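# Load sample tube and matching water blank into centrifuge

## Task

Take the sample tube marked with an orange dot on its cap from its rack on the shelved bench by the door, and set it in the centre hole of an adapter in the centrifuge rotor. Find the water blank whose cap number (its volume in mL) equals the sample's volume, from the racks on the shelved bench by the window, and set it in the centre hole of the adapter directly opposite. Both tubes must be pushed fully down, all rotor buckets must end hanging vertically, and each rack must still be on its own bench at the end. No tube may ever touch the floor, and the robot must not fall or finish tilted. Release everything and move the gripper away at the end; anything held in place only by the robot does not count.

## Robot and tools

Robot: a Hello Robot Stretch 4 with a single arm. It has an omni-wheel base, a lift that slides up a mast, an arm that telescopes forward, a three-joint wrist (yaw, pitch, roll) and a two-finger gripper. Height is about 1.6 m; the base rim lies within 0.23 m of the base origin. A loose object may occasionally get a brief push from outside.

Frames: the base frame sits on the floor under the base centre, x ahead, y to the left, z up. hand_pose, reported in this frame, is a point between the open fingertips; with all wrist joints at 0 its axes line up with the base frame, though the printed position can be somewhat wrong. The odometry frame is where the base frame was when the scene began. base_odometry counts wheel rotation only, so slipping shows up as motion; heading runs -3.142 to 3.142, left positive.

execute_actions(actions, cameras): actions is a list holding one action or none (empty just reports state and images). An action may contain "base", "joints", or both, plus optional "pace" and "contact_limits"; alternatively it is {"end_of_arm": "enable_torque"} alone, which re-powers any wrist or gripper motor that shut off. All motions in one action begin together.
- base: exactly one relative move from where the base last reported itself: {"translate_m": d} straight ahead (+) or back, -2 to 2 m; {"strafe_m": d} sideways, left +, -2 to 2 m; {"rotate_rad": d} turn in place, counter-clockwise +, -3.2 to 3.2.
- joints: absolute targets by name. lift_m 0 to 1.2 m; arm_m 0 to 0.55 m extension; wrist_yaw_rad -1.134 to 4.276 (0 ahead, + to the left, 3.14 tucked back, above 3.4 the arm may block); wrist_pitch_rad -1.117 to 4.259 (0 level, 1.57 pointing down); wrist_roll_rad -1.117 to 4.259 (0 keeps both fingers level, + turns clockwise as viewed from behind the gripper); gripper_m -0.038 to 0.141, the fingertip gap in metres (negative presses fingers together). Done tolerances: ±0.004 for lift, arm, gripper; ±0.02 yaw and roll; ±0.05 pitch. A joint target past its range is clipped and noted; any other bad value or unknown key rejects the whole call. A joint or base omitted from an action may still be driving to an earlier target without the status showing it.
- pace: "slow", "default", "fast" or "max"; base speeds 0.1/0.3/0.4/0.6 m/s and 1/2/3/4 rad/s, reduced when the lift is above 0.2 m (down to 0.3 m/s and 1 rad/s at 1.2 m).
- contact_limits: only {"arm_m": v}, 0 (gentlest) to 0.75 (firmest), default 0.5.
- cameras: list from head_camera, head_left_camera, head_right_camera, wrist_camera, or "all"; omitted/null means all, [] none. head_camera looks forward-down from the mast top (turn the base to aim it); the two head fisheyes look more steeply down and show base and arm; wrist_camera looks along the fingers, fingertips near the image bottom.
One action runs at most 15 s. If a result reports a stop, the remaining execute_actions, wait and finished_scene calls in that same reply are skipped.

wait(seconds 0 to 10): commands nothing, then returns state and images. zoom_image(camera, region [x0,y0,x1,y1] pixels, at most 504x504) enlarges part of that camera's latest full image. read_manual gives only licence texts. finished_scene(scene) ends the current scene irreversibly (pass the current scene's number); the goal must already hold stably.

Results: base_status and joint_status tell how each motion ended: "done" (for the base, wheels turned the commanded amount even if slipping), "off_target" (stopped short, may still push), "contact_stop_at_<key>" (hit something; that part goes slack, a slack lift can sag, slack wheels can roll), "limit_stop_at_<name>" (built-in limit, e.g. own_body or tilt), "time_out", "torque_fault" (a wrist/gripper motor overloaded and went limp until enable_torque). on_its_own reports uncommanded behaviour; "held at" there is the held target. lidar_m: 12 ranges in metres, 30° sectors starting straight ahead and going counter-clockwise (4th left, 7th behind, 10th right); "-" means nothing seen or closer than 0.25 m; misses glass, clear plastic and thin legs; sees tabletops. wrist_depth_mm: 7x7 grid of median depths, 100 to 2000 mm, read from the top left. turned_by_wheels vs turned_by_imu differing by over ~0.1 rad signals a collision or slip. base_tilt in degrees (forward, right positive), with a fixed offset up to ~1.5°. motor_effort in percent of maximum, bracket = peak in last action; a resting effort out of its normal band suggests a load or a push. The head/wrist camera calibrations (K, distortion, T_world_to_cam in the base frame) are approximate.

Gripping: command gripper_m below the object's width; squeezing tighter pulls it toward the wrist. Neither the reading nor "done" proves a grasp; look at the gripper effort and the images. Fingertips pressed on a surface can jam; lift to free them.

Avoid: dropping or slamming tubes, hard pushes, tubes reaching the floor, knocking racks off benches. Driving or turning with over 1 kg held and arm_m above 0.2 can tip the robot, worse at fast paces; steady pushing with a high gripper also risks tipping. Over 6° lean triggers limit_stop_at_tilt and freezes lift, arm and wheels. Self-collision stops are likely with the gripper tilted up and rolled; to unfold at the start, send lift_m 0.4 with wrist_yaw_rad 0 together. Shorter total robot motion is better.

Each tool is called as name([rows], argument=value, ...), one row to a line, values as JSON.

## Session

execute_actions(actions=[])

Scene clock: 0.00 s.
base_odometry: x=+0.000 y=+0.000 heading=+0.000 (m, m, rad; odometry frame)
turned_by_wheels: +0.000 (rad since the last result)
turned_by_imu: +0.000 (rad since the last result)
base_tilt: forward=-0.5 right=+1.1 (deg)
lidar_m: 1.41 1.41 1.69 1.27 1.25 2.01 1.70 1.68 2.00 1.06 1.06 1.23
base_status: not commanded
joint_positions: lift_m=+0.226 arm_m=-0.001 wrist_yaw_rad=+3.220 wrist_pitch_rad=+0.001 wrist_roll_rad=-0.014 gripper_m=+0.057
joint_status: not commanded
motor_effort: lift_m=+20 arm_m=-1 wrist_yaw_rad=+1 wrist_pitch_rad=-5 wrist_roll_rad=-1 gripper_m=-1 wheel_0=+0 wheel_1=+0 wheel_2=+0 (%)
hand_pose: x=-0.1244 y=+0.0645 z=+0.4038 quat_wxyz=(-0.039, +0.000, -0.007, +0.999) (m; base frame)
wrist_depth_mm: - 132 132 - - - - / - 108 132 - - - - / - 110 132 - - - - / - 132 173 - - - - / 198 - - - - - - / 213 1499 195 1499 196 1366 1336 / 211 931 1060 136 976 931 960
pictures: head_camera, head_left_camera, head_right_camera, wrist_camera
camera_calibration (this result's frames):
wrist_camera: T_world_to_cam=[[-0.0379219, 0.999213, -0.011614, -0.0669813], [0.0185913, -0.0109149, -0.999768, 0.461494], [-0.999108, -0.038129, -0.0181627, 0.112493], [0, 0, 0, 1]] pos_world=[0.101273, 0.0762551, 0.462652]
Images, in order (width x height): head_camera 420x560, head_left_camera 420x672, head_right_camera 420x672, wrist_camera 616x392.

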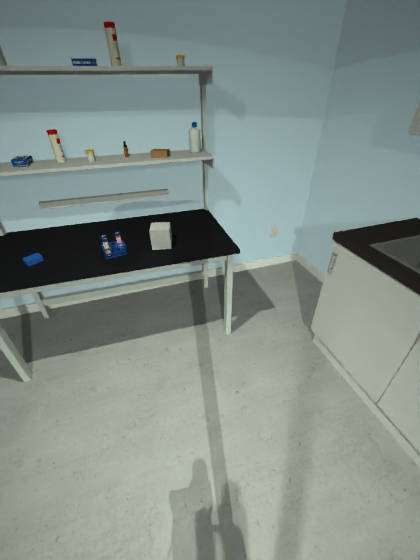

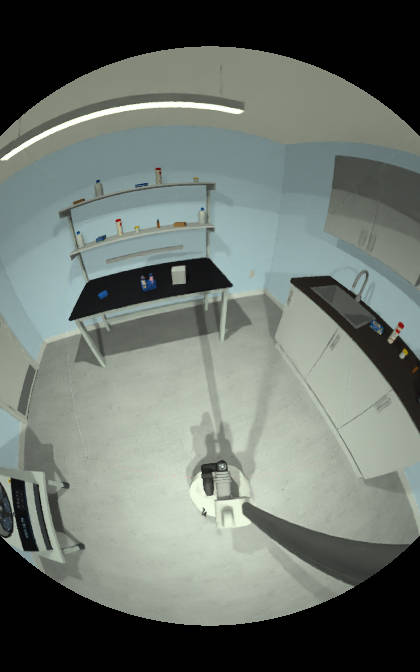

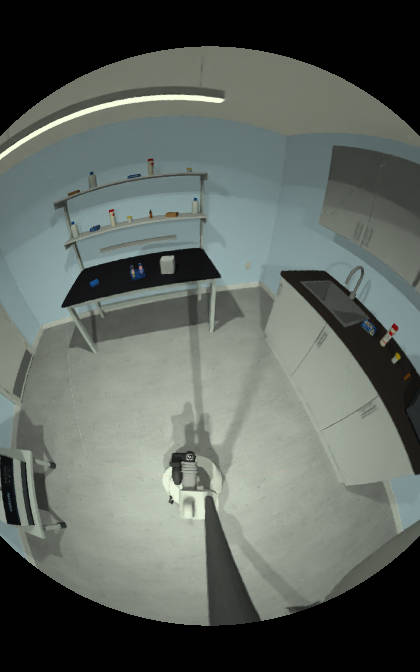

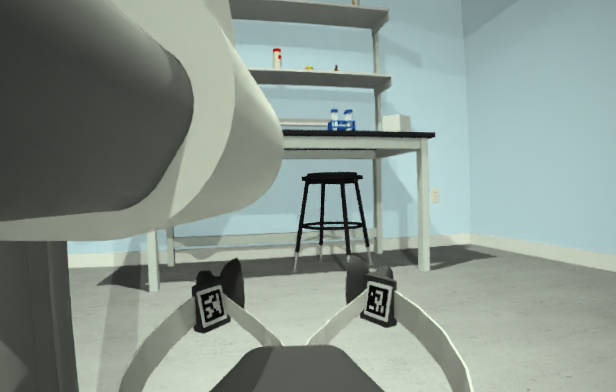

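zoom_image(camera="head_camera", region=[60, 200, 200, 300])

zoom_image(camera="head_left_camera", region=[0, 400, 150, 600])

Region (60, 200, 200, 300) of head_camera's 420x560 image, scaled by 3.600, with more detail than that image has; it fills the top 360 rows of this view, and the rest is white.

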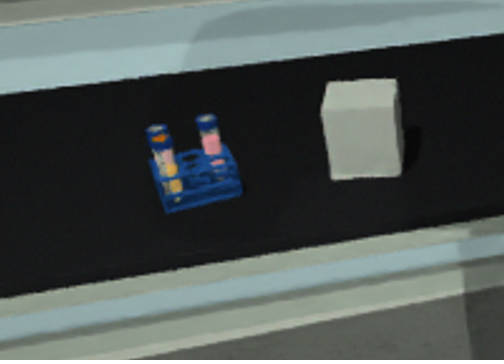

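Region (0, 400, 150, 600) of head_left_camera's 420x672 image, scaled by 2.520, with more detail than that image has; it fills the left 378 columns of this view, and the rest is white.

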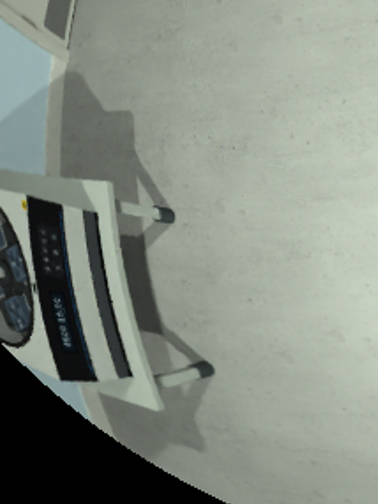

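execute_actions([
  {"base": {"rotate_rad": 0.43}, "pace": "max"},
], cameras=[])

execute_actions([
  {"base": {"translate_m": 0.88}, "joints": {"lift_m": 0.6, "wrist_yaw_rad": 0.0, "gripper_m": 0.065}, "pace": "max"},
], cameras=["head_camera", "wrist_camera"])

Scene clock: 28.90 s.
base_odometry: x=+0.000 y=+0.000 heading=+0.431 (m, m, rad; odometry frame)
turned_by_wheels: +0.431 (rad since the last result)
turned_by_imu: +0.436 (rad since the last result)
base_tilt: forward=-0.5 right=+1.2 (deg)
lidar_m: 1.40 1.58 1.28 1.26 2.22 1.72 1.73 2.14 1.08 1.07 1.17 1.42
base_status: done
joint_positions: lift_m=+0.226 arm_m=-0.001 wrist_yaw_rad=+3.220 wrist_pitch_rad=+0.001 wrist_roll_rad=-0.014 gripper_m=+0.057
joint_status: not commanded
motor_effort: lift_m=+20(20) arm_m=-1(1) wrist_yaw_rad=+2(2) wrist_pitch_rad=-5(5) wrist_roll_rad=-1(1) gripper_m=-3(6) wheel_0=+2(10) wheel_1=+3(7) wheel_2=+3(11) (%)
hand_pose: x=-0.1244 y=+0.0645 z=+0.4038 quat_wxyz=(-0.039, +0.000, -0.007, +0.999) (m; base frame)
wrist_depth_mm: - 132 133 - - - - / - 108 132 - - - - / - 110 132 - - - - / - 132 172 - - - - / 198 - - - - - - / 213 1499 194 1499 196 1397 1366 / 211 917 1060 137 976 917 960
pictures: none
No camera images: the call's "cameras" was empty. Leave "cameras" out to get every camera's image.

Scene clock: 31.87 s.
base_odometry: x=+0.800 y=+0.367 heading=+0.431 (m, m, rad; odometry frame)
turned_by_wheels: +0.000 (rad since the last result)
turned_by_imu: -0.001 (rad since the last result)
base_tilt: forward=-0.7 right=+1.2 (deg)
lidar_m: 0.55 0.60 1.89 1.56 1.30 2.61 3.26 1.52 1.22 1.19 0.67 0.55
base_status: done
joint_positions: lift_m=+0.600 arm_m=-0.001 wrist_yaw_rad=+0.001 wrist_pitch_rad=+0.001 wrist_roll_rad=-0.014 gripper_m=+0.065
joint_status: all done
motor_effort: lift_m=+22(26) arm_m=-1(1) wrist_yaw_rad=+0(5) wrist_pitch_rad=-5(6) wrist_roll_rad=+0(0) gripper_m=+0(4) wheel_0=-1(5) wheel_1=+0(7) wheel_2=+1(17) (%)
hand_pose: x=+0.4586 y=-0.0873 z=+0.7777 quat_wxyz=(+1.000, -0.007, +0.000, +0.000) (m; base frame)
wrist_depth_mm: 1229 931 891 866 878 878 904 / 1229 1138 1160 1138 1098 1098 1042 / 1229 1229 1182 1118 1098 1060 442 / 1255 1205 1160 1138 1098 1078 436 / 445 449 442 430 413 394 377 / 404 384 192 325 196 332 327 / 1281 1098 1205 142 1118 1098 1078
pictures: head_camera, wrist_camera
camera_calibration (this result's frames):
wrist_camera: T_world_to_cam=[[-0.0402358, -0.999123, -0.0116128, -0.0622453], [-0.0176958, 0.0123329, -0.999767, 0.841559], [0.999034, -0.040021, -0.0181765, -0.220498], [0, 0, 0, 1]] pos_world=[0.232672, -0.0813941, 0.836632]
Images, in order (width x height): head_camera 420x560, wrist_camera 616x392.

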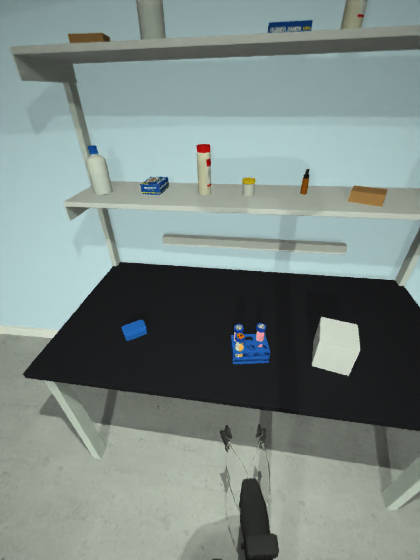

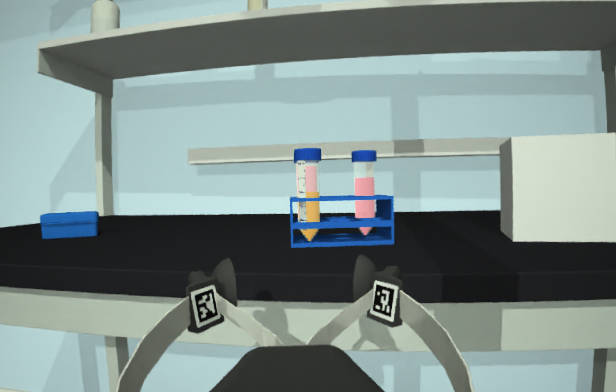

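zoom_image(camera="wrist_camera", region=[260, 135, 420, 255])

Region (260, 135, 420, 255) of wrist_camera's 616x392 image, scaled by 3.150; it fills the top 378 rows of this view, and the rest is white.

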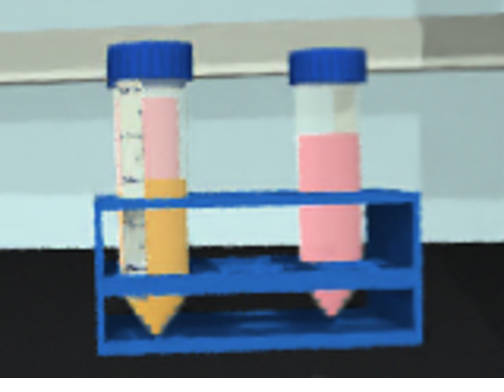

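execute_actions([
  {"base": {"translate_m": 0.2}, "joints": {"lift_m": 1.08, "wrist_pitch_rad": 1.57, "wrist_roll_rad": 0.0}, "pace": "fast"},
], cameras=[])

execute_actions([
  {"base": {"strafe_m": -0.02}, "joints": {"arm_m": 0.345}, "pace": "fast"},
], cameras=["head_camera", "wrist_camera"])

Scene clock: 50.17 s.
base_odometry: x=+0.981 y=+0.451 heading=+0.431 (m, m, rad; odometry frame)
turned_by_wheels: +0.000 (rad since the last result)
turned_by_imu: -0.001 (rad since the last result)
base_tilt: forward=-0.5 right=+1.0 (deg)
lidar_m: 0.36 0.40 0.64 1.84 1.37 2.84 3.48 1.55 1.24 0.85 0.43 0.35
base_status: done
joint_positions: lift_m=+1.080 arm_m=-0.001 wrist_yaw_rad=+0.000 wrist_pitch_rad=+1.570 wrist_roll_rad=+0.000 gripper_m=+0.065
joint_status: all done
motor_effort: lift_m=+23(25) arm_m=-1(1) wrist_yaw_rad=+1(0) wrist_pitch_rad=+1(5) wrist_roll_rad=+1(0) gripper_m=-6(0) wheel_0=-1(8) wheel_1=-1(5) wheel_2=+3(12) (%)
hand_pose: x=+0.1703 y=-0.0874 z=+0.9694 quat_wxyz=(+0.707, +0.000, +0.707, +0.000) (m; base frame)
wrist_depth_mm: 418 424 424 427 436 436 436 / 1160 1160 1182 436 433 436 436 / 1160 1182 1182 1205 1182 1205 917 / 1160 1160 1205 1160 1182 1205 1205 / 1160 1182 991 991 1229 1205 1205 / 1160 1182 192 976 196 1229 1255 / 1182 1182 1205 142 1229 1205 1229
pictures: none
No camera images: the call's "cameras" was empty. Leave "cameras" out to get every camera's image.

Scene clock: 51.97 s.
base_odometry: x=+0.990 y=+0.433 heading=+0.431 (m, m, rad; odometry frame)
turned_by_wheels: +0.000 (rad since the last result)
turned_by_imu: +0.000 (rad since the last result)
base_tilt: forward=-0.5 right=+1.3 (deg)
lidar_m: 0.32 0.39 0.63 1.85 1.42 2.85 3.48 1.54 1.22 1.21 0.42 0.34
base_status: done
joint_positions: lift_m=+1.080 arm_m=+0.344 wrist_yaw_rad=+0.000 wrist_pitch_rad=+1.570 wrist_roll_rad=+0.000 gripper_m=+0.065
joint_status: all done
motor_effort: lift_m=+23(23) arm_m=+5(6) wrist_yaw_rad=+1(1) wrist_pitch_rad=+1(0) wrist_roll_rad=+0(0) gripper_m=+0(4) wheel_0=+0(10) wheel_1=+2(10) wheel_2=+0(2) (%)
hand_pose: x=+0.5152 y=-0.0874 z=+0.9694 quat_wxyz=(+0.707, +0.000, +0.707, +0.000) (m; base frame)
wrist_depth_mm: 418 421 424 427 433 433 436 / 415 424 424 427 433 436 439 / 418 421 427 433 433 433 436 / 421 424 430 373 433 436 389 / 424 430 430 373 430 439 359 / 424 427 192 433 196 442 445 / 1182 430 430 142 436 439 442
pictures: head_camera, wrist_camera
camera_calibration (this result's frames):
wrist_camera: T_world_to_cam=[[-0.0256128, -0.998841, 0.0407446, -0.116162], [-0.999528, 0.0262785, 0.0158885, 0.55668], [-0.0169408, -0.0403185, -0.999043, 1.20066], [0, 0, 0, 1]] pos_world=[0.573783, -0.0822471, 1.1954]
Images, in order (width x height): head_camera 420x560, wrist_camera 616x392.

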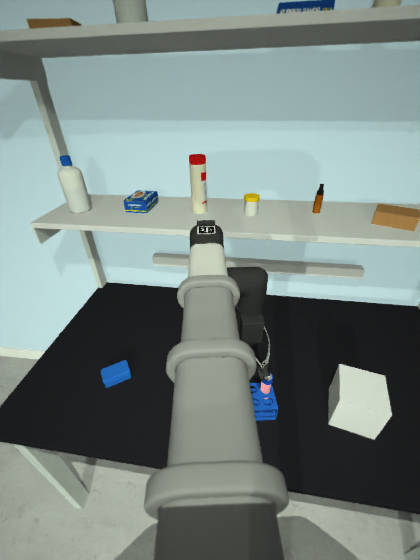

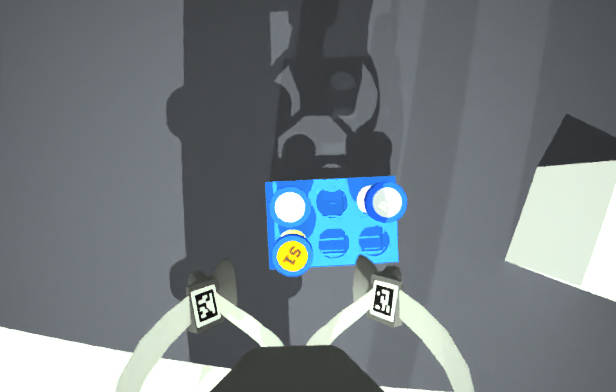

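execute_actions([
  {"joints": {"lift_m": 0.986, "arm_m": 0.347}, "pace": "default"},
], cameras=["wrist_camera"])

Scene clock: 60.57 s.
base_odometry: x=+0.990 y=+0.433 heading=+0.431 (m, m, rad; odometry frame)
turned_by_wheels: +0.000 (rad since the last result)
turned_by_imu: -0.001 (rad since the last result)
base_tilt: forward=-0.6 right=+1.1 (deg)
lidar_m: 0.34 0.42 0.64 1.85 1.39 2.84 3.48 1.52 1.23 1.21 0.43 0.35
base_status: not commanded
joint_positions: lift_m=+0.986 arm_m=+0.346 wrist_yaw_rad=+0.000 wrist_pitch_rad=+1.570 wrist_roll_rad=+0.000 gripper_m=+0.065
joint_status: all done
motor_effort: lift_m=+14(22) arm_m=+5(5) wrist_yaw_rad=+1(1) wrist_pitch_rad=+1(1) wrist_roll_rad=+0(0) gripper_m=-6(1) wheel_0=+0(0) wheel_1=+2(2) wheel_2=+0(0) (%)
hand_pose: x=+0.5172 y=-0.0874 z=+0.8761 quat_wxyz=(+0.707, +0.000, +0.707, +0.000) (m; base frame)
wrist_depth_mm: 325 330 332 336 338 342 342 / 329 329 332 338 340 340 342 / 329 330 334 336 340 343 343 / 332 332 336 278 279 342 343 / 330 334 334 279 279 343 347 / 332 334 192 279 196 345 347 / 332 334 336 142 342 345 349
pictures: wrist_camera
camera_calibration (this result's frames):
wrist_camera: T_world_to_cam=[[-0.0256249, -0.998841, 0.0407473, -0.112309], [-0.999526, 0.0262947, 0.01599, 0.560017], [-0.0170429, -0.0403182, -0.999042, 1.10759], [0, 0, 0, 1]] pos_world=[0.57575, -0.0822481, 1.10215]
Images, in order (width x height): wrist_camera 616x392.

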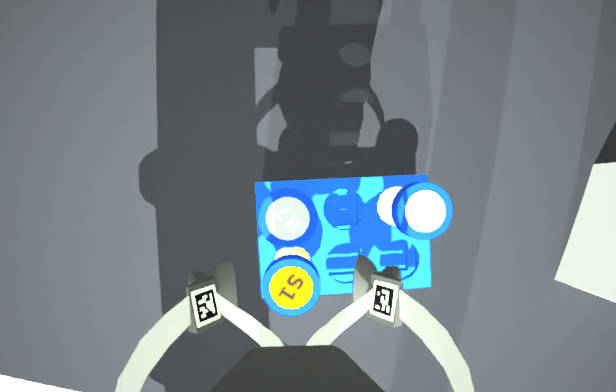

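execute_actions([
  {"joints": {"lift_m": 0.982, "gripper_m": 0.012}, "pace": "slow"},
], cameras=["wrist_camera"])

Scene clock: 67.03 s.
base_odometry: x=+0.990 y=+0.433 heading=+0.431 (m, m, rad; odometry frame)
turned_by_wheels: +0.000 (rad since the last result)
turned_by_imu: -0.001 (rad since the last result)
base_tilt: forward=-0.6 right=+1.1 (deg)
lidar_m: 0.32 0.41 0.64 1.85 1.43 2.84 3.48 1.51 1.22 1.21 0.44 0.36
base_status: not commanded
joint_positions: lift_m=+0.982 arm_m=+0.346 wrist_yaw_rad=+0.000 wrist_pitch_rad=+1.570 wrist_roll_rad=+0.000 gripper_m=+0.012
joint_status: all done
motor_effort: lift_m=+14(13) arm_m=+5(5) wrist_yaw_rad=+1(1) wrist_pitch_rad=+1(1) wrist_roll_rad=+0(0) gripper_m=-14(15) wheel_0=+0(0) wheel_1=+2(2) wheel_2=+0(0) (%)
hand_pose: x=+0.5172 y=-0.0874 z=+0.8721 quat_wxyz=(+0.707, +0.000, +0.707, +0.000) (m; base frame)
wrist_depth_mm: 324 325 329 330 332 336 338 / 324 327 330 330 332 338 340 / 324 329 330 334 336 338 340 / 325 329 330 273 274 340 342 / 327 329 332 218 276 340 342 / 329 330 186 207 189 342 343 / 330 329 334 140 342 342 343
pictures: wrist_camera
camera_calibration (this result's frames):
wrist_camera: T_world_to_cam=[[-0.0256246, -0.998841, 0.0407473, -0.112147], [-0.999526, 0.0262945, 0.0159902, 0.560081], [-0.0170431, -0.0403182, -0.999042, 1.10361], [0, 0, 0, 1]] pos_world=[0.575751, -0.082248, 1.09817]
Images, in order (width x height): wrist_camera 616x392.

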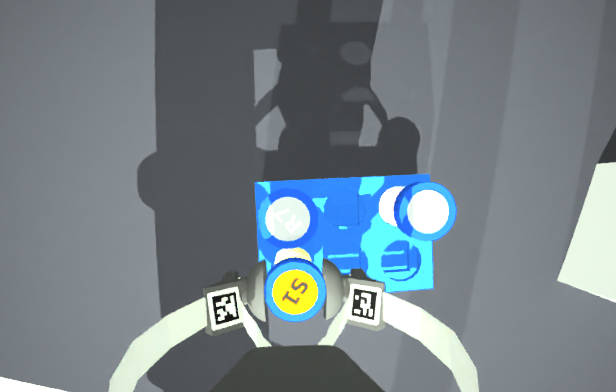

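execute_actions([
  {"joints": {"lift_m": 1.1}, "pace": "default"},
], cameras=["wrist_camera"])

execute_actions([
  {"base": {"rotate_rad": 0.85}, "joints": {"arm_m": 0.0}, "pace": "fast"},
], cameras=["head_left_camera"])

Scene clock: 88.73 s.
base_odometry: x=+0.990 y=+0.433 heading=+0.431 (m, m, rad; odometry frame)
turned_by_wheels: +0.000 (rad since the last result)
turned_by_imu: -0.001 (rad since the last result)
base_tilt: forward=-0.6 right=+1.2 (deg)
lidar_m: 0.35 0.38 0.62 1.85 1.42 2.85 3.49 1.52 1.22 1.20 0.43 0.35
base_status: not commanded
joint_positions: lift_m=+1.100 arm_m=+0.346 wrist_yaw_rad=+0.000 wrist_pitch_rad=+1.570 wrist_roll_rad=+0.000 gripper_m=+0.012
joint_status: all done
motor_effort: lift_m=+24(25) arm_m=+5(5) wrist_yaw_rad=+1(0) wrist_pitch_rad=+0(1) wrist_roll_rad=+0(0) gripper_m=-15(13) wheel_0=+0(0) wheel_1=+2(2) wheel_2=+0(0) (%)
hand_pose: x=+0.5172 y=-0.0874 z=+0.9893 quat_wxyz=(+0.707, +0.000, +0.707, +0.000) (m; base frame)
wrist_depth_mm: 436 439 442 445 449 455 459 / 439 442 442 452 452 455 455 / 439 442 445 445 452 459 462 / 442 445 449 394 452 459 392 / 439 449 445 392 459 459 364 / 445 449 186 208 187 459 466 / 1182 820 452 140 459 462 466
pictures: wrist_camera
camera_calibration (this result's frames):
wrist_camera: T_world_to_cam=[[-0.0256247, -0.998841, 0.0407473, -0.116921], [-0.999526, 0.0262946, 0.0159901, 0.55821], [-0.017043, -0.0403182, -0.999042, 1.22067], [0, 0, 0, 1]] pos_world=[0.575753, -0.082248, 1.21534]
Images, in order (width x height): wrist_camera 616x392.

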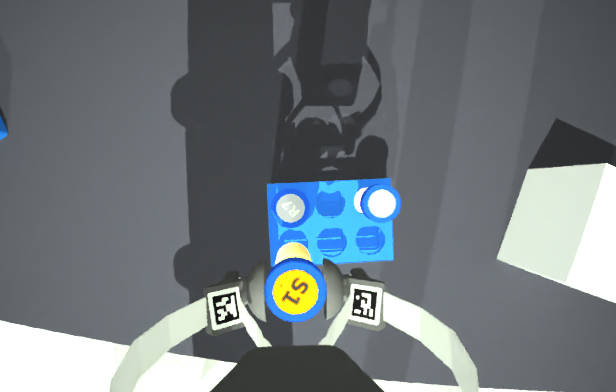

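Scene clock: 90.63 s.
base_odometry: x=+0.990 y=+0.433 heading=+1.280 (m, m, rad; odometry frame)
turned_by_wheels: +0.849 (rad since the last result)
turned_by_imu: +0.860 (rad since the last result)
base_tilt: forward=-0.7 right=+1.2 (deg)
lidar_m: 0.50 1.85 1.40 1.54 2.77 1.84 1.29 1.21 0.54 0.38 0.34 0.35
base_status: done
joint_positions: lift_m=+1.100 arm_m=+0.001 wrist_yaw_rad=+0.000 wrist_pitch_rad=+1.570 wrist_roll_rad=+0.000 gripper_m=+0.012
joint_status: all done
motor_effort: lift_m=+24(24) arm_m=-6(9) wrist_yaw_rad=+2(0) wrist_pitch_rad=-1(1) wrist_roll_rad=+0(0) gripper_m=-11(13) wheel_0=-3(4) wheel_1=-2(5) wheel_2=-2(8) (%)
hand_pose: x=+0.1720 y=-0.0874 z=+0.9893 quat_wxyz=(+0.707, +0.000, +0.707, +0.000) (m; base frame)
wrist_depth_mm: 1205 1182 1182 1229 452 459 462 / 1182 1182 1205 1182 455 459 459 / 1182 1182 1182 1205 1229 459 462 / 1182 1205 1229 1205 1229 462 462 / 1182 1205 976 991 1229 1229 462 / 1182 1205 186 207 187 1229 466 / 1205 1205 1229 140 1255 1229 469
pictures: head_left_camera
Images, in order (width x height): head_left_camera 420x672.

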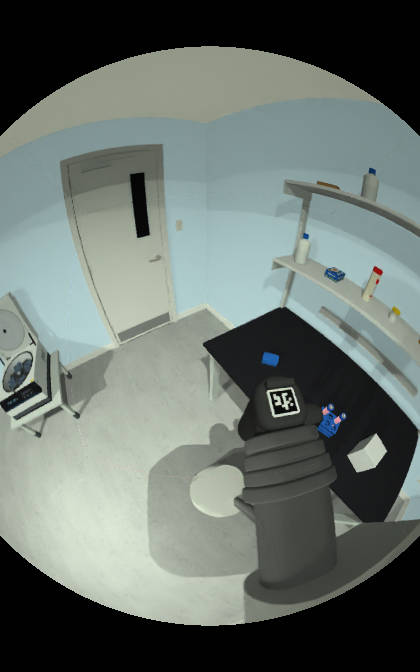

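execute_actions([
  {"base": {"strafe_m": 1.5}, "pace": "max"},
], cameras=[])

execute_actions([
  {"base": {"rotate_rad": 0.54}, "pace": "fast"},
], cameras=["head_camera", "head_left_camera", "wrist_camera"])

Scene clock: 104.00 s.
base_odometry: x=-0.447 y=+0.862 heading=+1.280 (m, m, rad; odometry frame)
turned_by_wheels: +0.000 (rad since the last result)
turned_by_imu: -0.004 (rad since the last result)
base_tilt: forward=-0.5 right=+1.3 (deg)
lidar_m: 0.34 0.30 0.35 1.48 1.49 1.54 2.79 2.00 2.08 1.73 1.64 0.49
base_status: done
joint_positions: lift_m=+1.100 arm_m=+0.001 wrist_yaw_rad=+0.000 wrist_pitch_rad=+1.570 wrist_roll_rad=+0.000 gripper_m=+0.012
joint_status: not commanded
motor_effort: lift_m=+24(24) arm_m=-6(6) wrist_yaw_rad=+2(2) wrist_pitch_rad=-1(0) wrist_roll_rad=-1(1) gripper_m=-15(14) wheel_0=+1(8) wheel_1=-2(10) wheel_2=+0(3) (%)
hand_pose: x=+0.1720 y=-0.0874 z=+0.9893 quat_wxyz=(+0.707, +0.000, +0.707, +0.000) (m; base frame)
wrist_depth_mm: 609 603 580 831 1205 1229 1229 / 580 564 691 1118 1229 1229 1229 / 554 654 809 1229 1229 1205 1255 / 715 809 1205 1229 1229 1229 1229 / 1205 1205 1008 1008 1229 1229 1255 / 1205 1205 186 208 187 1255 1255 / 1205 1205 1229 140 1229 1255 1229
pictures: none
No camera images: the call's "cameras" was empty. Leave "cameras" out to get every camera's image.

Scene clock: 105.57 s.
base_odometry: x=-0.447 y=+0.862 heading=+1.820 (m, m, rad; odometry frame)
turned_by_wheels: +0.539 (rad since the last result)
turned_by_imu: +0.546 (rad since the last result)
base_tilt: forward=-0.6 right=+1.2 (deg)
lidar_m: 0.31 0.32 1.52 1.50 1.58 2.81 2.04 2.11 1.70 1.64 0.47 0.36
base_status: done
joint_positions: lift_m=+1.100 arm_m=+0.001 wrist_yaw_rad=+0.000 wrist_pitch_rad=+1.570 wrist_roll_rad=+0.000 gripper_m=+0.012
joint_status: not commanded
motor_effort: lift_m=+24(24) arm_m=-6(6) wrist_yaw_rad=+1(2) wrist_pitch_rad=+0(0) wrist_roll_rad=-1(0) gripper_m=-13(14) wheel_0=-2(5) wheel_1=-2(6) wheel_2=-2(6) (%)
hand_pose: x=+0.1720 y=-0.0874 z=+0.9893 quat_wxyz=(+0.707, +0.000, +0.707, +0.000) (m; base frame)
wrist_depth_mm: 1182 554 559 564 569 1205 1229 / 1160 615 597 627 647 1205 1229 / 1205 1182 809 820 1182 1255 1229 / 1182 1205 1205 1229 1205 1255 1255 / 1205 1205 991 1008 1205 1229 1229 / 1182 1205 186 207 187 1255 1255 / 1205 1205 1229 139 1229 1229 1255
pictures: head_camera, head_left_camera, wrist_camera
camera_calibration (this result's frames):
wrist_camera: T_world_to_cam=[[-0.0261319, -0.998827, 0.0407533, -0.125683], [-0.999509, 0.0268118, 0.016228, 0.213069], [-0.0173016, -0.0403092, -0.999037, 1.21486], [0, 0, 0, 1]] pos_world=[0.230699, -0.0822785, 1.21535]
Images, in order (width x height): head_camera 420x560, head_left_camera 420x672, wrist_camera 616x392.

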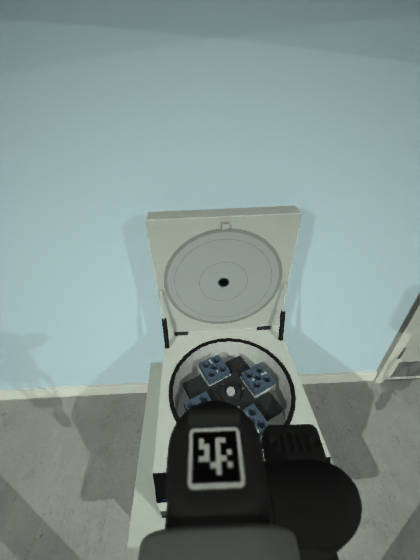

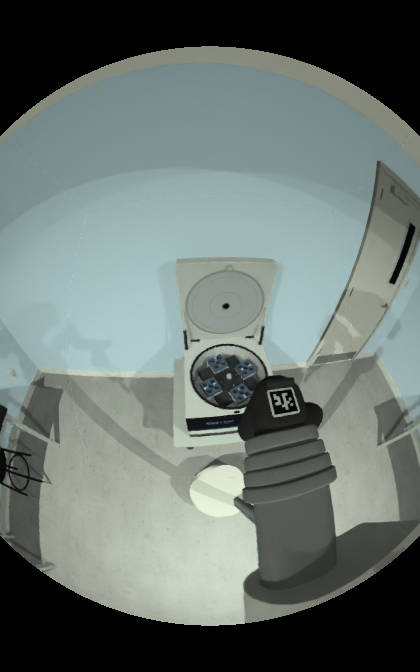

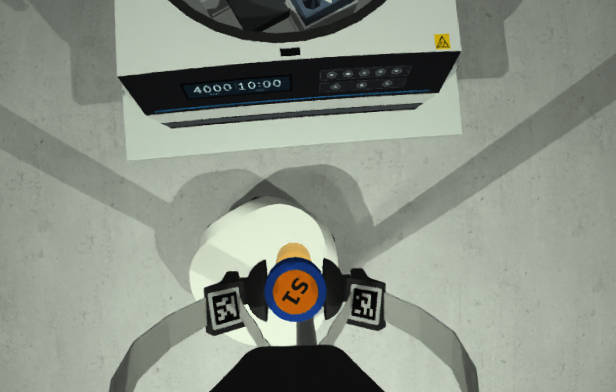

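execute_actions([
  {"base": {"translate_m": 0.05}, "joints": {"lift_m": 0.98, "arm_m": 0.4}, "pace": "fast"},
], cameras=["wrist_camera"])

Scene clock: 113.87 s.
base_odometry: x=-0.460 y=+0.911 heading=+1.820 (m, m, rad; odometry frame)
turned_by_wheels: +0.000 (rad since the last result)
turned_by_imu: -0.001 (rad since the last result)
base_tilt: forward=-0.6 right=+1.2 (deg)
lidar_m: 0.25 0.25 1.45 1.48 1.56 2.85 2.10 2.17 1.71 1.64 0.41 0.28
base_status: done
joint_positions: lift_m=+0.980 arm_m=+0.399 wrist_yaw_rad=+0.000 wrist_pitch_rad=+1.570 wrist_roll_rad=+0.000 gripper_m=+0.012
joint_status: all done
motor_effort: lift_m=+15(21) arm_m=+5(5) wrist_yaw_rad=+1(2) wrist_pitch_rad=+1(1) wrist_roll_rad=-1(0) gripper_m=-15(14) wheel_0=+0(8) wheel_1=+2(6) wheel_2=-1(11) (%)
hand_pose: x=+0.5702 y=-0.0874 z=+0.8701 quat_wxyz=(+0.707, +0.000, +0.707, +0.000) (m; base frame)
wrist_depth_mm: 634 430 480 517 445 452 1060 / 1025 442 496 508 517 452 1118 / 1060 500 504 512 512 462 1118 / 1078 500 508 508 517 477 1118 / 1060 477 492 484 521 452 1138 / 1078 442 186 207 188 459 1118 / 1098 445 445 139 455 455 1118
pictures: wrist_camera
camera_calibration (this result's frames):
wrist_camera: T_world_to_cam=[[-0.0257593, -0.998838, 0.0407438, -0.110622], [-0.999525, 0.0264241, 0.0158635, 0.613298], [-0.0169217, -0.0403158, -0.999044, 1.1024], [0, 0, 0, 1]] pos_world=[0.628812, -0.0822557, 1.09612]
Images, in order (width x height): wrist_camera 616x392.

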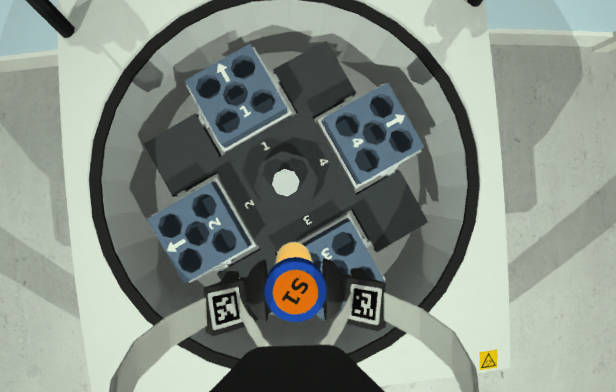

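execute_actions([
  {"base": {"strafe_m": -0.102}, "joints": {"lift_m": 0.86, "arm_m": 0.525}, "pace": "default"},
], cameras=["wrist_camera"])

Scene clock: 125.27 s.
base_odometry: x=-0.361 y=+0.936 heading=+1.820 (m, m, rad; odometry frame)
turned_by_wheels: +0.000 (rad since the last result)
turned_by_imu: +0.000 (rad since the last result)
base_tilt: forward=-0.6 right=+1.1 (deg)
lidar_m: 0.25 0.27 0.39 1.60 1.69 2.84 2.09 2.16 1.59 1.55 0.39 0.26
base_status: done
joint_positions: lift_m=+0.860 arm_m=+0.524 wrist_yaw_rad=+0.000 wrist_pitch_rad=+1.570 wrist_roll_rad=+0.000 gripper_m=+0.012
joint_status: all done
motor_effort: lift_m=+15(14) arm_m=+5(4) wrist_yaw_rad=+1(1) wrist_pitch_rad=+1(1) wrist_roll_rad=+0(0) gripper_m=-17(14) wheel_0=-1(11) wheel_1=+0(10) wheel_2=+0(2) (%)
hand_pose: x=+0.6952 y=-0.0874 z=+0.7501 quat_wxyz=(+0.707, +0.000, +0.707, +0.000) (m; base frame)
wrist_depth_mm: 315 319 320 322 325 661 768 / 315 330 340 324 327 991 1008 / 364 407 387 449 327 991 991 / 397 357 387 445 327 991 1008 / 382 387 387 362 364 1008 976 / 382 384 186 207 188 991 1008 / 362 357 387 139 377 1008 1008
pictures: wrist_camera
camera_calibration (this result's frames):
wrist_camera: T_world_to_cam=[[-0.0259407, -0.998833, 0.0407453, -0.10239], [-0.999519, 0.0266079, 0.0159209, 0.740053], [-0.0169865, -0.0403127, -0.999043, 0.984674], [0, 0, 0, 1]] pos_world=[0.753767, -0.0822665, 0.976121]
Images, in order (width x height): wrist_camera 616x392.

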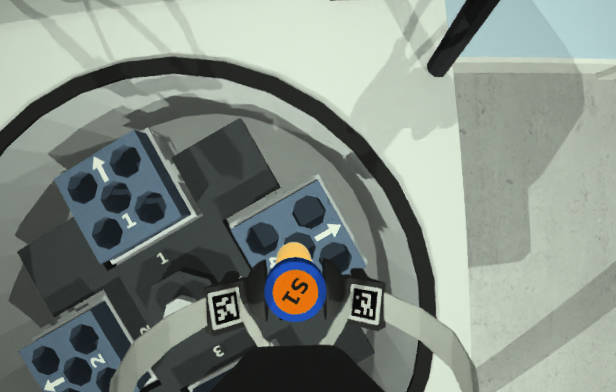

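zoom_image(camera="wrist_camera", region=[220, 160, 388, 300])

Region (220, 160, 388, 300) of wrist_camera's 616x392 image, scaled by 3.000.

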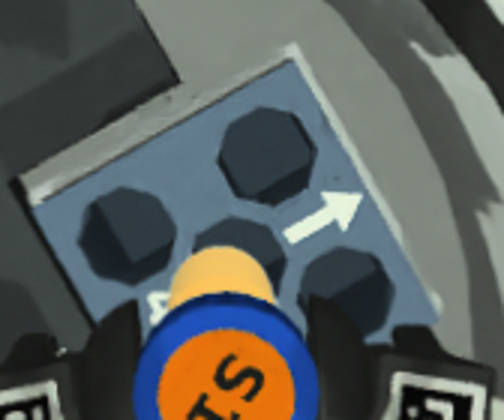

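execute_actions([
  {"base": {"strafe_m": -0.0045}, "joints": {"lift_m": 0.825, "arm_m": 0.522}, "pace": "slow"},
], cameras=["wrist_camera"])

zoom_image(camera="wrist_camera", region=[210, 160, 390, 310])

Scene clock: 138.20 s.
base_odometry: x=-0.356 y=+0.937 heading=+1.820 (m, m, rad; odometry frame)
turned_by_wheels: +0.000 (rad since the last result)
turned_by_imu: -0.001 (rad since the last result)
base_tilt: forward=-0.6 right=+1.1 (deg)
lidar_m: 0.25 0.29 0.38 1.61 1.69 2.84 2.09 2.17 1.60 1.54 0.38 0.28
base_status: done
joint_positions: lift_m=+0.825 arm_m=+0.523 wrist_yaw_rad=+0.000 wrist_pitch_rad=+1.570 wrist_roll_rad=+0.000 gripper_m=+0.012
joint_status: all done
motor_effort: lift_m=+14(14) arm_m=-6(4) wrist_yaw_rad=+2(2) wrist_pitch_rad=+0(0) wrist_roll_rad=+0(1) gripper_m=-14(11) wheel_0=+1(3) wheel_1=-2(7) wheel_2=+0(0) (%)
hand_pose: x=+0.6942 y=-0.0874 z=+0.7151 quat_wxyz=(+0.707, +0.000, +0.707, +0.000) (m; base frame)
wrist_depth_mm: 282 285 286 289 290 661 768 / 283 336 340 289 291 946 960 / 355 351 349 445 291 946 960 / 324 342 351 410 294 960 960 / 345 349 349 327 342 960 946 / 345 349 186 208 188 960 960 / 322 334 353 140 357 627 976
pictures: wrist_camera
camera_calibration (this result's frames):
wrist_camera: T_world_to_cam=[[-0.0259403, -0.998833, 0.0407454, -0.100991], [-0.999519, 0.0266078, 0.015925, 0.739607], [-0.0169905, -0.0403127, -0.999043, 0.949732], [0, 0, 0, 1]] pos_world=[0.752768, -0.0822665, 0.94116]
Images, in order (width x height): wrist_camera 616x392.

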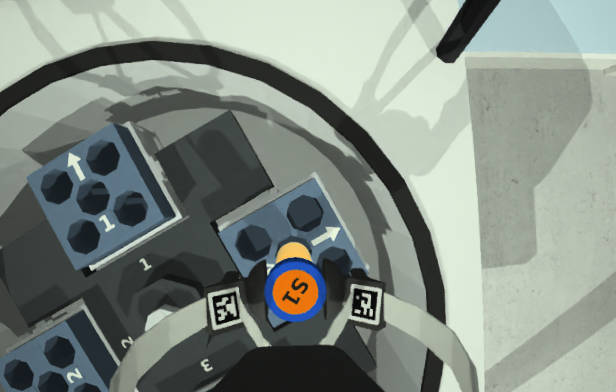

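Region (210, 160, 390, 310) of wrist_camera's 616x392 image, scaled by 2.800.

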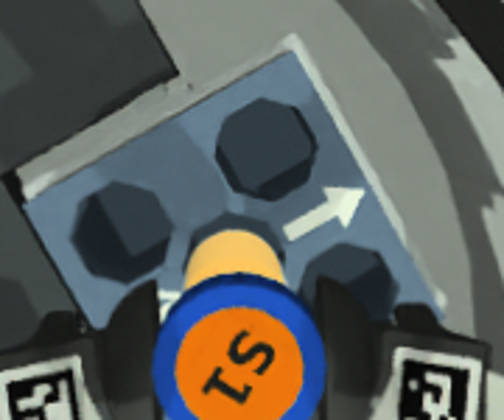

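execute_actions([
  {"joints": {"lift_m": 0.744}, "pace": "slow"},
], cameras=["wrist_camera"])

Scene clock: 144.83 s.
base_odometry: x=-0.356 y=+0.937 heading=+1.820 (m, m, rad; odometry frame)
turned_by_wheels: +0.000 (rad since the last result)
turned_by_imu: -0.001 (rad since the last result)
base_tilt: forward=-0.6 right=+1.3 (deg)
lidar_m: 0.27 0.28 0.37 1.59 1.70 2.85 2.09 2.17 1.59 1.55 0.40 0.30
base_status: not commanded
joint_positions: lift_m=+0.744 arm_m=+0.523 wrist_yaw_rad=+0.000 wrist_pitch_rad=+1.570 wrist_roll_rad=+0.000 gripper_m=+0.012
joint_status: all done
motor_effort: lift_m=+14(15) arm_m=-6(6) wrist_yaw_rad=+1(1) wrist_pitch_rad=+1(0) wrist_roll_rad=+0(0) gripper_m=-17(14) wheel_0=+1(1) wheel_1=-2(2) wheel_2=+0(0) (%)
hand_pose: x=+0.6942 y=-0.0874 z=+0.6341 quat_wxyz=(+0.707, +0.000, +0.707, +0.000) (m; base frame)
wrist_depth_mm: 224 228 208 208 210 212 768 / 278 338 310 224 211 212 878 / 245 267 268 389 211 213 866 / 249 270 270 332 276 213 878 / 241 268 271 245 307 214 878 / 267 268 187 207 189 215 878 / 268 236 272 140 334 211 878
pictures: wrist_camera
camera_calibration (this result's frames):
wrist_camera: T_world_to_cam=[[-0.0259402, -0.998833, 0.0407454, -0.0976913], [-0.999519, 0.0266077, 0.0159248, 0.740895], [-0.0169904, -0.0403127, -0.999043, 0.868814], [0, 0, 0, 1]] pos_world=[0.752767, -0.0822665, 0.860164]
Images, in order (width x height): wrist_camera 616x392.

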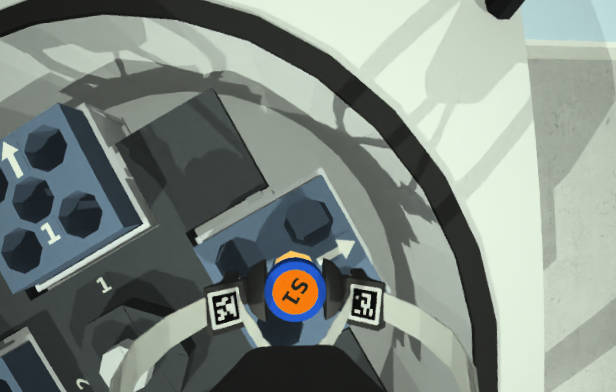

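execute_actions([
  {"joints": {"gripper_m": 0.045}, "pace": "slow"},
], cameras=["wrist_camera", "head_left_camera"])

Scene clock: 150.67 s.
base_odometry: x=-0.356 y=+0.937 heading=+1.820 (m, m, rad; odometry frame)
turned_by_wheels: +0.000 (rad since the last result)
turned_by_imu: -0.001 (rad since the last result)
base_tilt: forward=-0.4 right=+1.1 (deg)
lidar_m: 0.26 0.25 0.38 1.61 1.68 2.84 2.08 2.17 1.60 1.53 0.41 0.28
base_status: not commanded
joint_positions: lift_m=+0.744 arm_m=+0.523 wrist_yaw_rad=+0.000 wrist_pitch_rad=+1.570 wrist_roll_rad=+0.000 gripper_m=+0.045
joint_status: all done
motor_effort: lift_m=+14(14) arm_m=-6(6) wrist_yaw_rad=+2(1) wrist_pitch_rad=+1(1) wrist_roll_rad=+0(0) gripper_m=-4(13) wheel_0=+1(1) wheel_1=-2(2) wheel_2=+0(0) (%)
hand_pose: x=+0.6942 y=-0.0874 z=+0.6341 quat_wxyz=(+0.707, +0.000, +0.707, +0.000) (m; base frame)
wrist_depth_mm: 223 229 208 208 209 211 778 / 278 336 307 224 211 212 878 / 245 270 268 389 211 213 866 / 249 268 271 334 274 213 866 / 240 268 270 246 307 214 878 / 268 268 191 217 196 216 891 / 268 236 273 137 334 213 891
pictures: head_left_camera, wrist_camera
camera_calibration (this result's frames):
wrist_camera: T_world_to_cam=[[-0.0259403, -0.998833, 0.0407454, -0.0976912], [-0.999519, 0.0266078, 0.0159251, 0.740895], [-0.0169906, -0.0403127, -0.999043, 0.868814], [0, 0, 0, 1]] pos_world=[0.752766, -0.0822665, 0.860164]
Images, in order (width x height): head_left_camera 420x672, wrist_camera 616x392.

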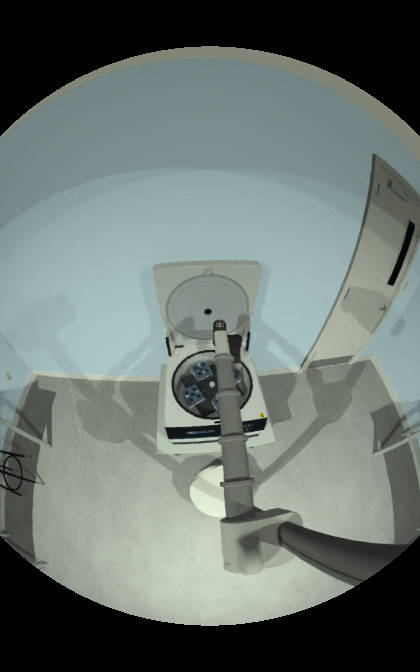

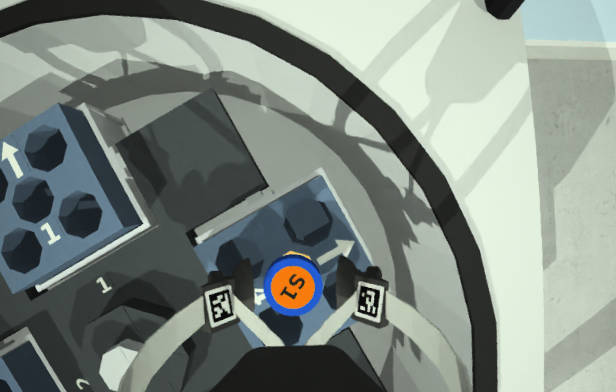

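execute_actions([
  {"joints": {"lift_m": 0.83}, "pace": "default"},
], cameras=[])

execute_actions([
  {"base": {"rotate_rad": 1.6}, "joints": {"arm_m": 0.0, "gripper_m": 0.065}, "pace": "fast"},
], cameras=["head_camera", "head_left_camera"])

Scene clock: 160.80 s.
base_odometry: x=-0.356 y=+0.937 heading=+1.820 (m, m, rad; odometry frame)
turned_by_wheels: +0.000 (rad since the last result)
turned_by_imu: -0.001 (rad since the last result)
base_tilt: forward=-0.6 right=+1.1 (deg)
lidar_m: 0.26 0.28 0.39 1.60 1.69 2.86 2.09 2.15 1.59 1.53 0.41 0.30
base_status: not commanded
joint_positions: lift_m=+0.830 arm_m=+0.523 wrist_yaw_rad=+0.000 wrist_pitch_rad=+1.570 wrist_roll_rad=+0.000 gripper_m=+0.045
joint_status: all done
motor_effort: lift_m=+24(25) arm_m=-6(6) wrist_yaw_rad=+1(1) wrist_pitch_rad=+1(1) wrist_roll_rad=-1(0) gripper_m=-2(3) wheel_0=+1(1) wheel_1=-2(2) wheel_2=+0(0) (%)
hand_pose: x=+0.6942 y=-0.0874 z=+0.7193 quat_wxyz=(+0.707, +0.000, +0.707, +0.000) (m; base frame)
wrist_depth_mm: 286 287 290 293 296 683 778 / 287 336 343 291 296 960 946 / 359 357 353 442 297 960 960 / 334 345 355 418 298 960 960 / 351 353 353 330 338 960 976 / 353 353 190 338 196 960 960 / 327 334 357 137 362 976 976
pictures: none
No camera images: the call's "cameras" was empty. Leave "cameras" out to get every camera's image.

Scene clock: 162.93 s.
base_odometry: x=-0.356 y=+0.937 heading=-2.864 (m, m, rad; odometry frame)
turned_by_wheels: +1.600 (rad since the last result)
turned_by_imu: +1.620 (rad since the last result)
base_tilt: forward=-0.5 right=+1.2 (deg)
lidar_m: 1.58 1.69 2.14 2.07 2.09 1.61 1.56 0.41 0.28 0.26 0.30 0.41
base_status: done
joint_positions: lift_m=+0.830 arm_m=+0.001 wrist_yaw_rad=+0.000 wrist_pitch_rad=+1.570 wrist_roll_rad=+0.000 gripper_m=+0.065
joint_status: all done
motor_effort: lift_m=+23(24) arm_m=-6(10) wrist_yaw_rad=+1(0) wrist_pitch_rad=+1(2) wrist_roll_rad=-1(1) gripper_m=+2(5) wheel_0=+0(6) wheel_1=+0(7) wheel_2=-3(9) (%)
hand_pose: x=+0.1720 y=-0.0874 z=+0.7194 quat_wxyz=(+0.707, +0.000, +0.707, +0.000) (m; base frame)
wrist_depth_mm: 917 917 931 931 946 946 960 / 904 917 931 946 931 960 946 / 917 931 960 946 946 559 564 / 917 931 931 946 960 488 368 / 931 931 732 732 946 488 368 / 931 931 193 732 196 488 375 / 931 931 732 142 946 439 377
pictures: head_camera, head_left_camera
Images, in order (width x height): head_camera 420x560, head_left_camera 420x672.

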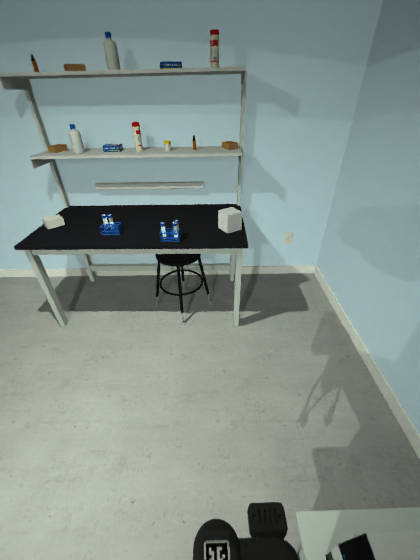

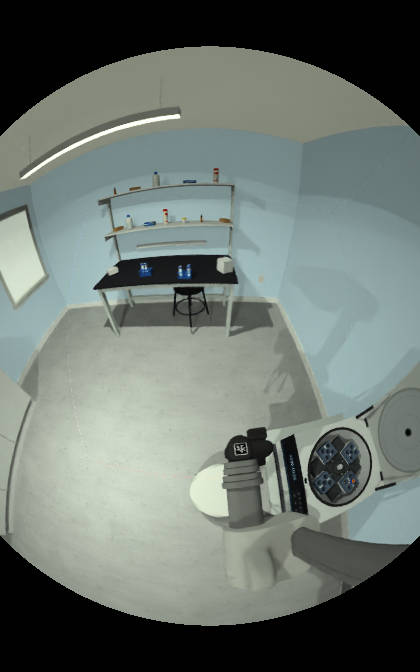

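zoom_image(camera="head_camera", region=[85, 200, 205, 255])

Region (85, 200, 205, 255) of head_camera's 420x560 image, scaled by 4.200, with more detail than that image has; it fills the top 231 rows of this view, and the rest is white.

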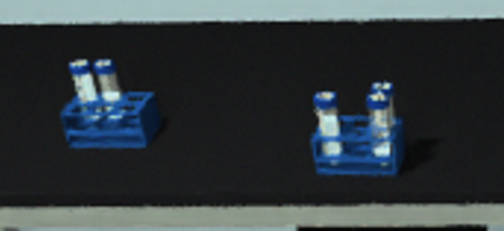

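zoom_image(camera="head_camera", region=[92, 207, 132, 240])

zoom_image(camera="head_camera", region=[150, 213, 190, 246])

Region (92, 207, 132, 240) of head_camera's 420x560 image, scaled by 12.600, with more detail than that image has; it fills the top 416 rows of this view, and the rest is white.

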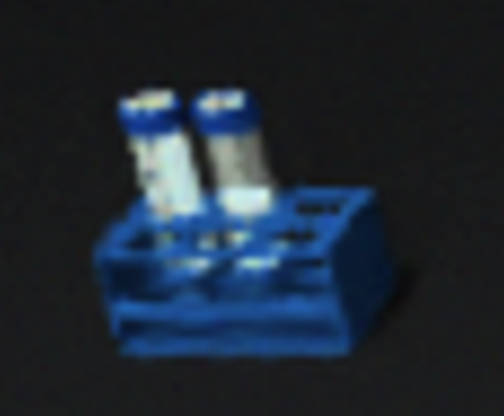

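Region (150, 213, 190, 246) of head_camera's 420x560 image, scaled by 12.600, with more detail than that image has; it fills the top 416 rows of this view, and the rest is white.

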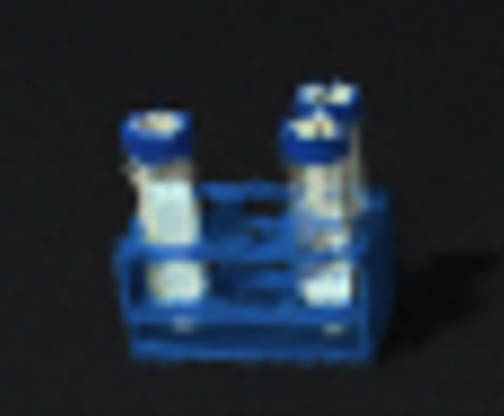

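execute_actions([
  {"base": {"rotate_rad": 0.38}, "pace": "max"},
], cameras=[])

execute_actions([
  {"base": {"translate_m": 1.35}, "joints": {"lift_m": 1.08, "arm_m": 0.43, "wrist_roll_rad": 1.95}, "pace": "max"},
], cameras=["head_camera", "wrist_camera"])

Scene clock: 189.87 s.
base_odometry: x=-0.356 y=+0.937 heading=-2.484 (m, m, rad; odometry frame)
turned_by_wheels: +0.380 (rad since the last result)
turned_by_imu: +0.384 (rad since the last result)
base_tilt: forward=-0.3 right=+1.2 (deg)
lidar_m: 1.63 2.91 2.07 2.10 1.66 1.56 1.66 0.29 0.26 0.27 0.37 1.59
base_status: done
joint_positions: lift_m=+0.830 arm_m=+0.001 wrist_yaw_rad=+0.000 wrist_pitch_rad=+1.570 wrist_roll_rad=+0.000 gripper_m=+0.065
joint_status: not commanded
motor_effort: lift_m=+23(23) arm_m=-6(6) wrist_yaw_rad=+2(1) wrist_pitch_rad=+0(1) wrist_roll_rad=-1(0) gripper_m=-3(4) wheel_0=+0(5) wheel_1=-2(6) wheel_2=-1(10) (%)
hand_pose: x=+0.1720 y=-0.0874 z=+0.7194 quat_wxyz=(+0.707, +0.000, +0.707, +0.000) (m; base frame)
wrist_depth_mm: 904 917 931 946 946 946 960 / 917 931 931 946 960 960 960 / 917 917 946 946 946 960 960 / 917 931 931 946 931 591 946 / 931 931 723 732 960 559 569 / 917 946 193 732 196 549 427 / 917 931 741 142 960 477 415
pictures: none
No camera images: the call's "cameras" was empty. Leave "cameras" out to get every camera's image.

Scene clock: 194.63 s.
base_odometry: x=-1.425 y=+0.112 heading=-2.484 (m, m, rad; odometry frame)
turned_by_wheels: +0.000 (rad since the last result)
turned_by_imu: -0.002 (rad since the last result)
base_tilt: forward=-0.7 right=+1.3 (deg)
lidar_m: 0.37 0.48 2.13 1.70 1.98 2.79 1.33 1.18 1.58 0.60 0.38 0.36
base_status: done
joint_positions: lift_m=+1.080 arm_m=+0.429 wrist_yaw_rad=+0.000 wrist_pitch_rad=+1.570 wrist_roll_rad=+1.950 gripper_m=+0.065
joint_status: all done
motor_effort: lift_m=+23(26) arm_m=+5(7) wrist_yaw_rad=+1(2) wrist_pitch_rad=+1(1) wrist_roll_rad=+1(3) gripper_m=-3(2) wheel_0=+1(11) wheel_1=+0(6) wheel_2=+0(12) (%)
hand_pose: x=+0.6003 y=-0.0874 z=+0.9694 quat_wxyz=(+0.397, +0.585, +0.397, -0.585) (m; base frame)
wrist_depth_mm: 418 421 424 433 436 1205 1205 / 418 424 427 427 433 991 1229 / 415 424 427 427 433 1008 1008 / 421 424 427 430 433 991 1229 / 424 424 427 373 436 1229 1205 / 421 427 193 370 197 1205 1255 / 421 427 430 142 439 1205 1229
pictures: head_camera, wrist_camera
camera_calibration (this result's frames):
wrist_camera: T_world_to_cam=[[-0.918517, 0.393375, 0.039785, 0.544649], [0.394259, 0.918838, 0.0172374, -0.118233], [-0.0297752, 0.0315184, -0.99906, 1.21615], [0, 0, 0, 1]] pos_world=[0.583095, -0.143946, 1.19538]
Images, in order (width x height): head_camera 420x560, wrist_camera 616x392.

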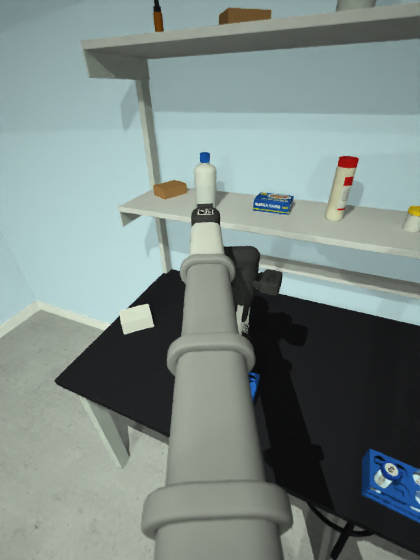

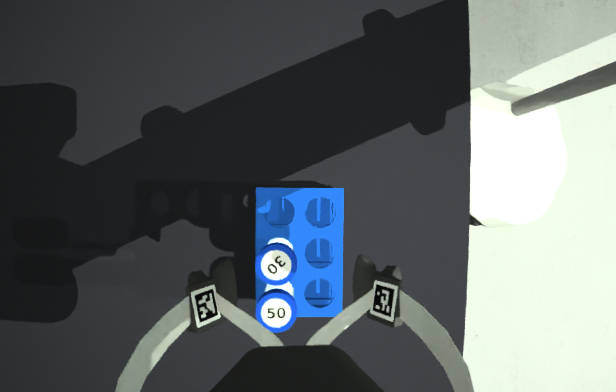

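execute_actions([
  {"base": {"strafe_m": -0.003}, "joints": {"lift_m": 0.984, "arm_m": 0.445}, "pace": "default"},
], cameras=["wrist_camera"])

Scene clock: 202.70 s.
base_odometry: x=-1.427 y=+0.114 heading=-2.484 (m, m, rad; odometry frame)
turned_by_wheels: +0.000 (rad since the last result)
turned_by_imu: +0.000 (rad since the last result)
base_tilt: forward=-0.5 right=+1.3 (deg)
lidar_m: 0.37 0.51 2.14 1.70 2.01 2.78 1.34 1.20 1.57 0.59 0.39 0.36
base_status: done
joint_positions: lift_m=+0.984 arm_m=+0.444 wrist_yaw_rad=+0.000 wrist_pitch_rad=+1.570 wrist_roll_rad=+1.950 gripper_m=+0.065
joint_status: all done
motor_effort: lift_m=+14(21) arm_m=+5(8) wrist_yaw_rad=+1(1) wrist_pitch_rad=+1(1) wrist_roll_rad=+0(0) gripper_m=-4(1) wheel_0=+2(7) wheel_1=+0(5) wheel_2=+1(0) (%)
hand_pose: x=+0.6152 y=-0.0874 z=+0.8741 quat_wxyz=(+0.397, +0.585, +0.397, -0.585) (m; base frame)
wrist_depth_mm: 325 329 332 332 338 342 1118 / 325 329 330 334 334 343 904 / 325 330 330 334 338 342 917 / 327 329 332 330 338 343 917 / 329 329 332 277 338 342 1138 / 329 330 193 216 196 343 1138 / 329 330 334 142 342 343 1138
pictures: wrist_camera
camera_calibration (this result's frames):
wrist_camera: T_world_to_cam=[[-0.918483, 0.393439, 0.0399306, 0.561998], [0.394326, 0.91881, 0.0171748, -0.12246], [-0.0299314, 0.0315205, -0.999055, 1.12147], [0, 0, 0, 1]] pos_world=[0.598042, -0.143944, 1.10008]
Images, in order (width x height): wrist_camera 616x392.

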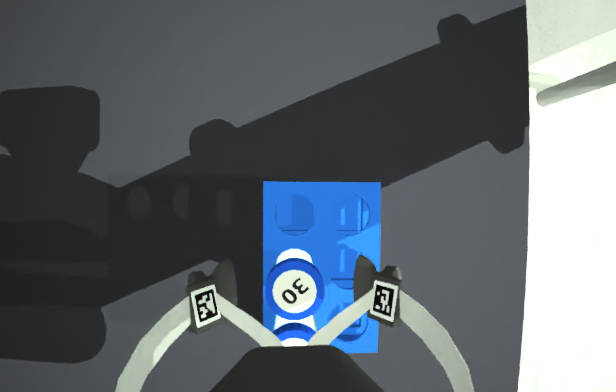

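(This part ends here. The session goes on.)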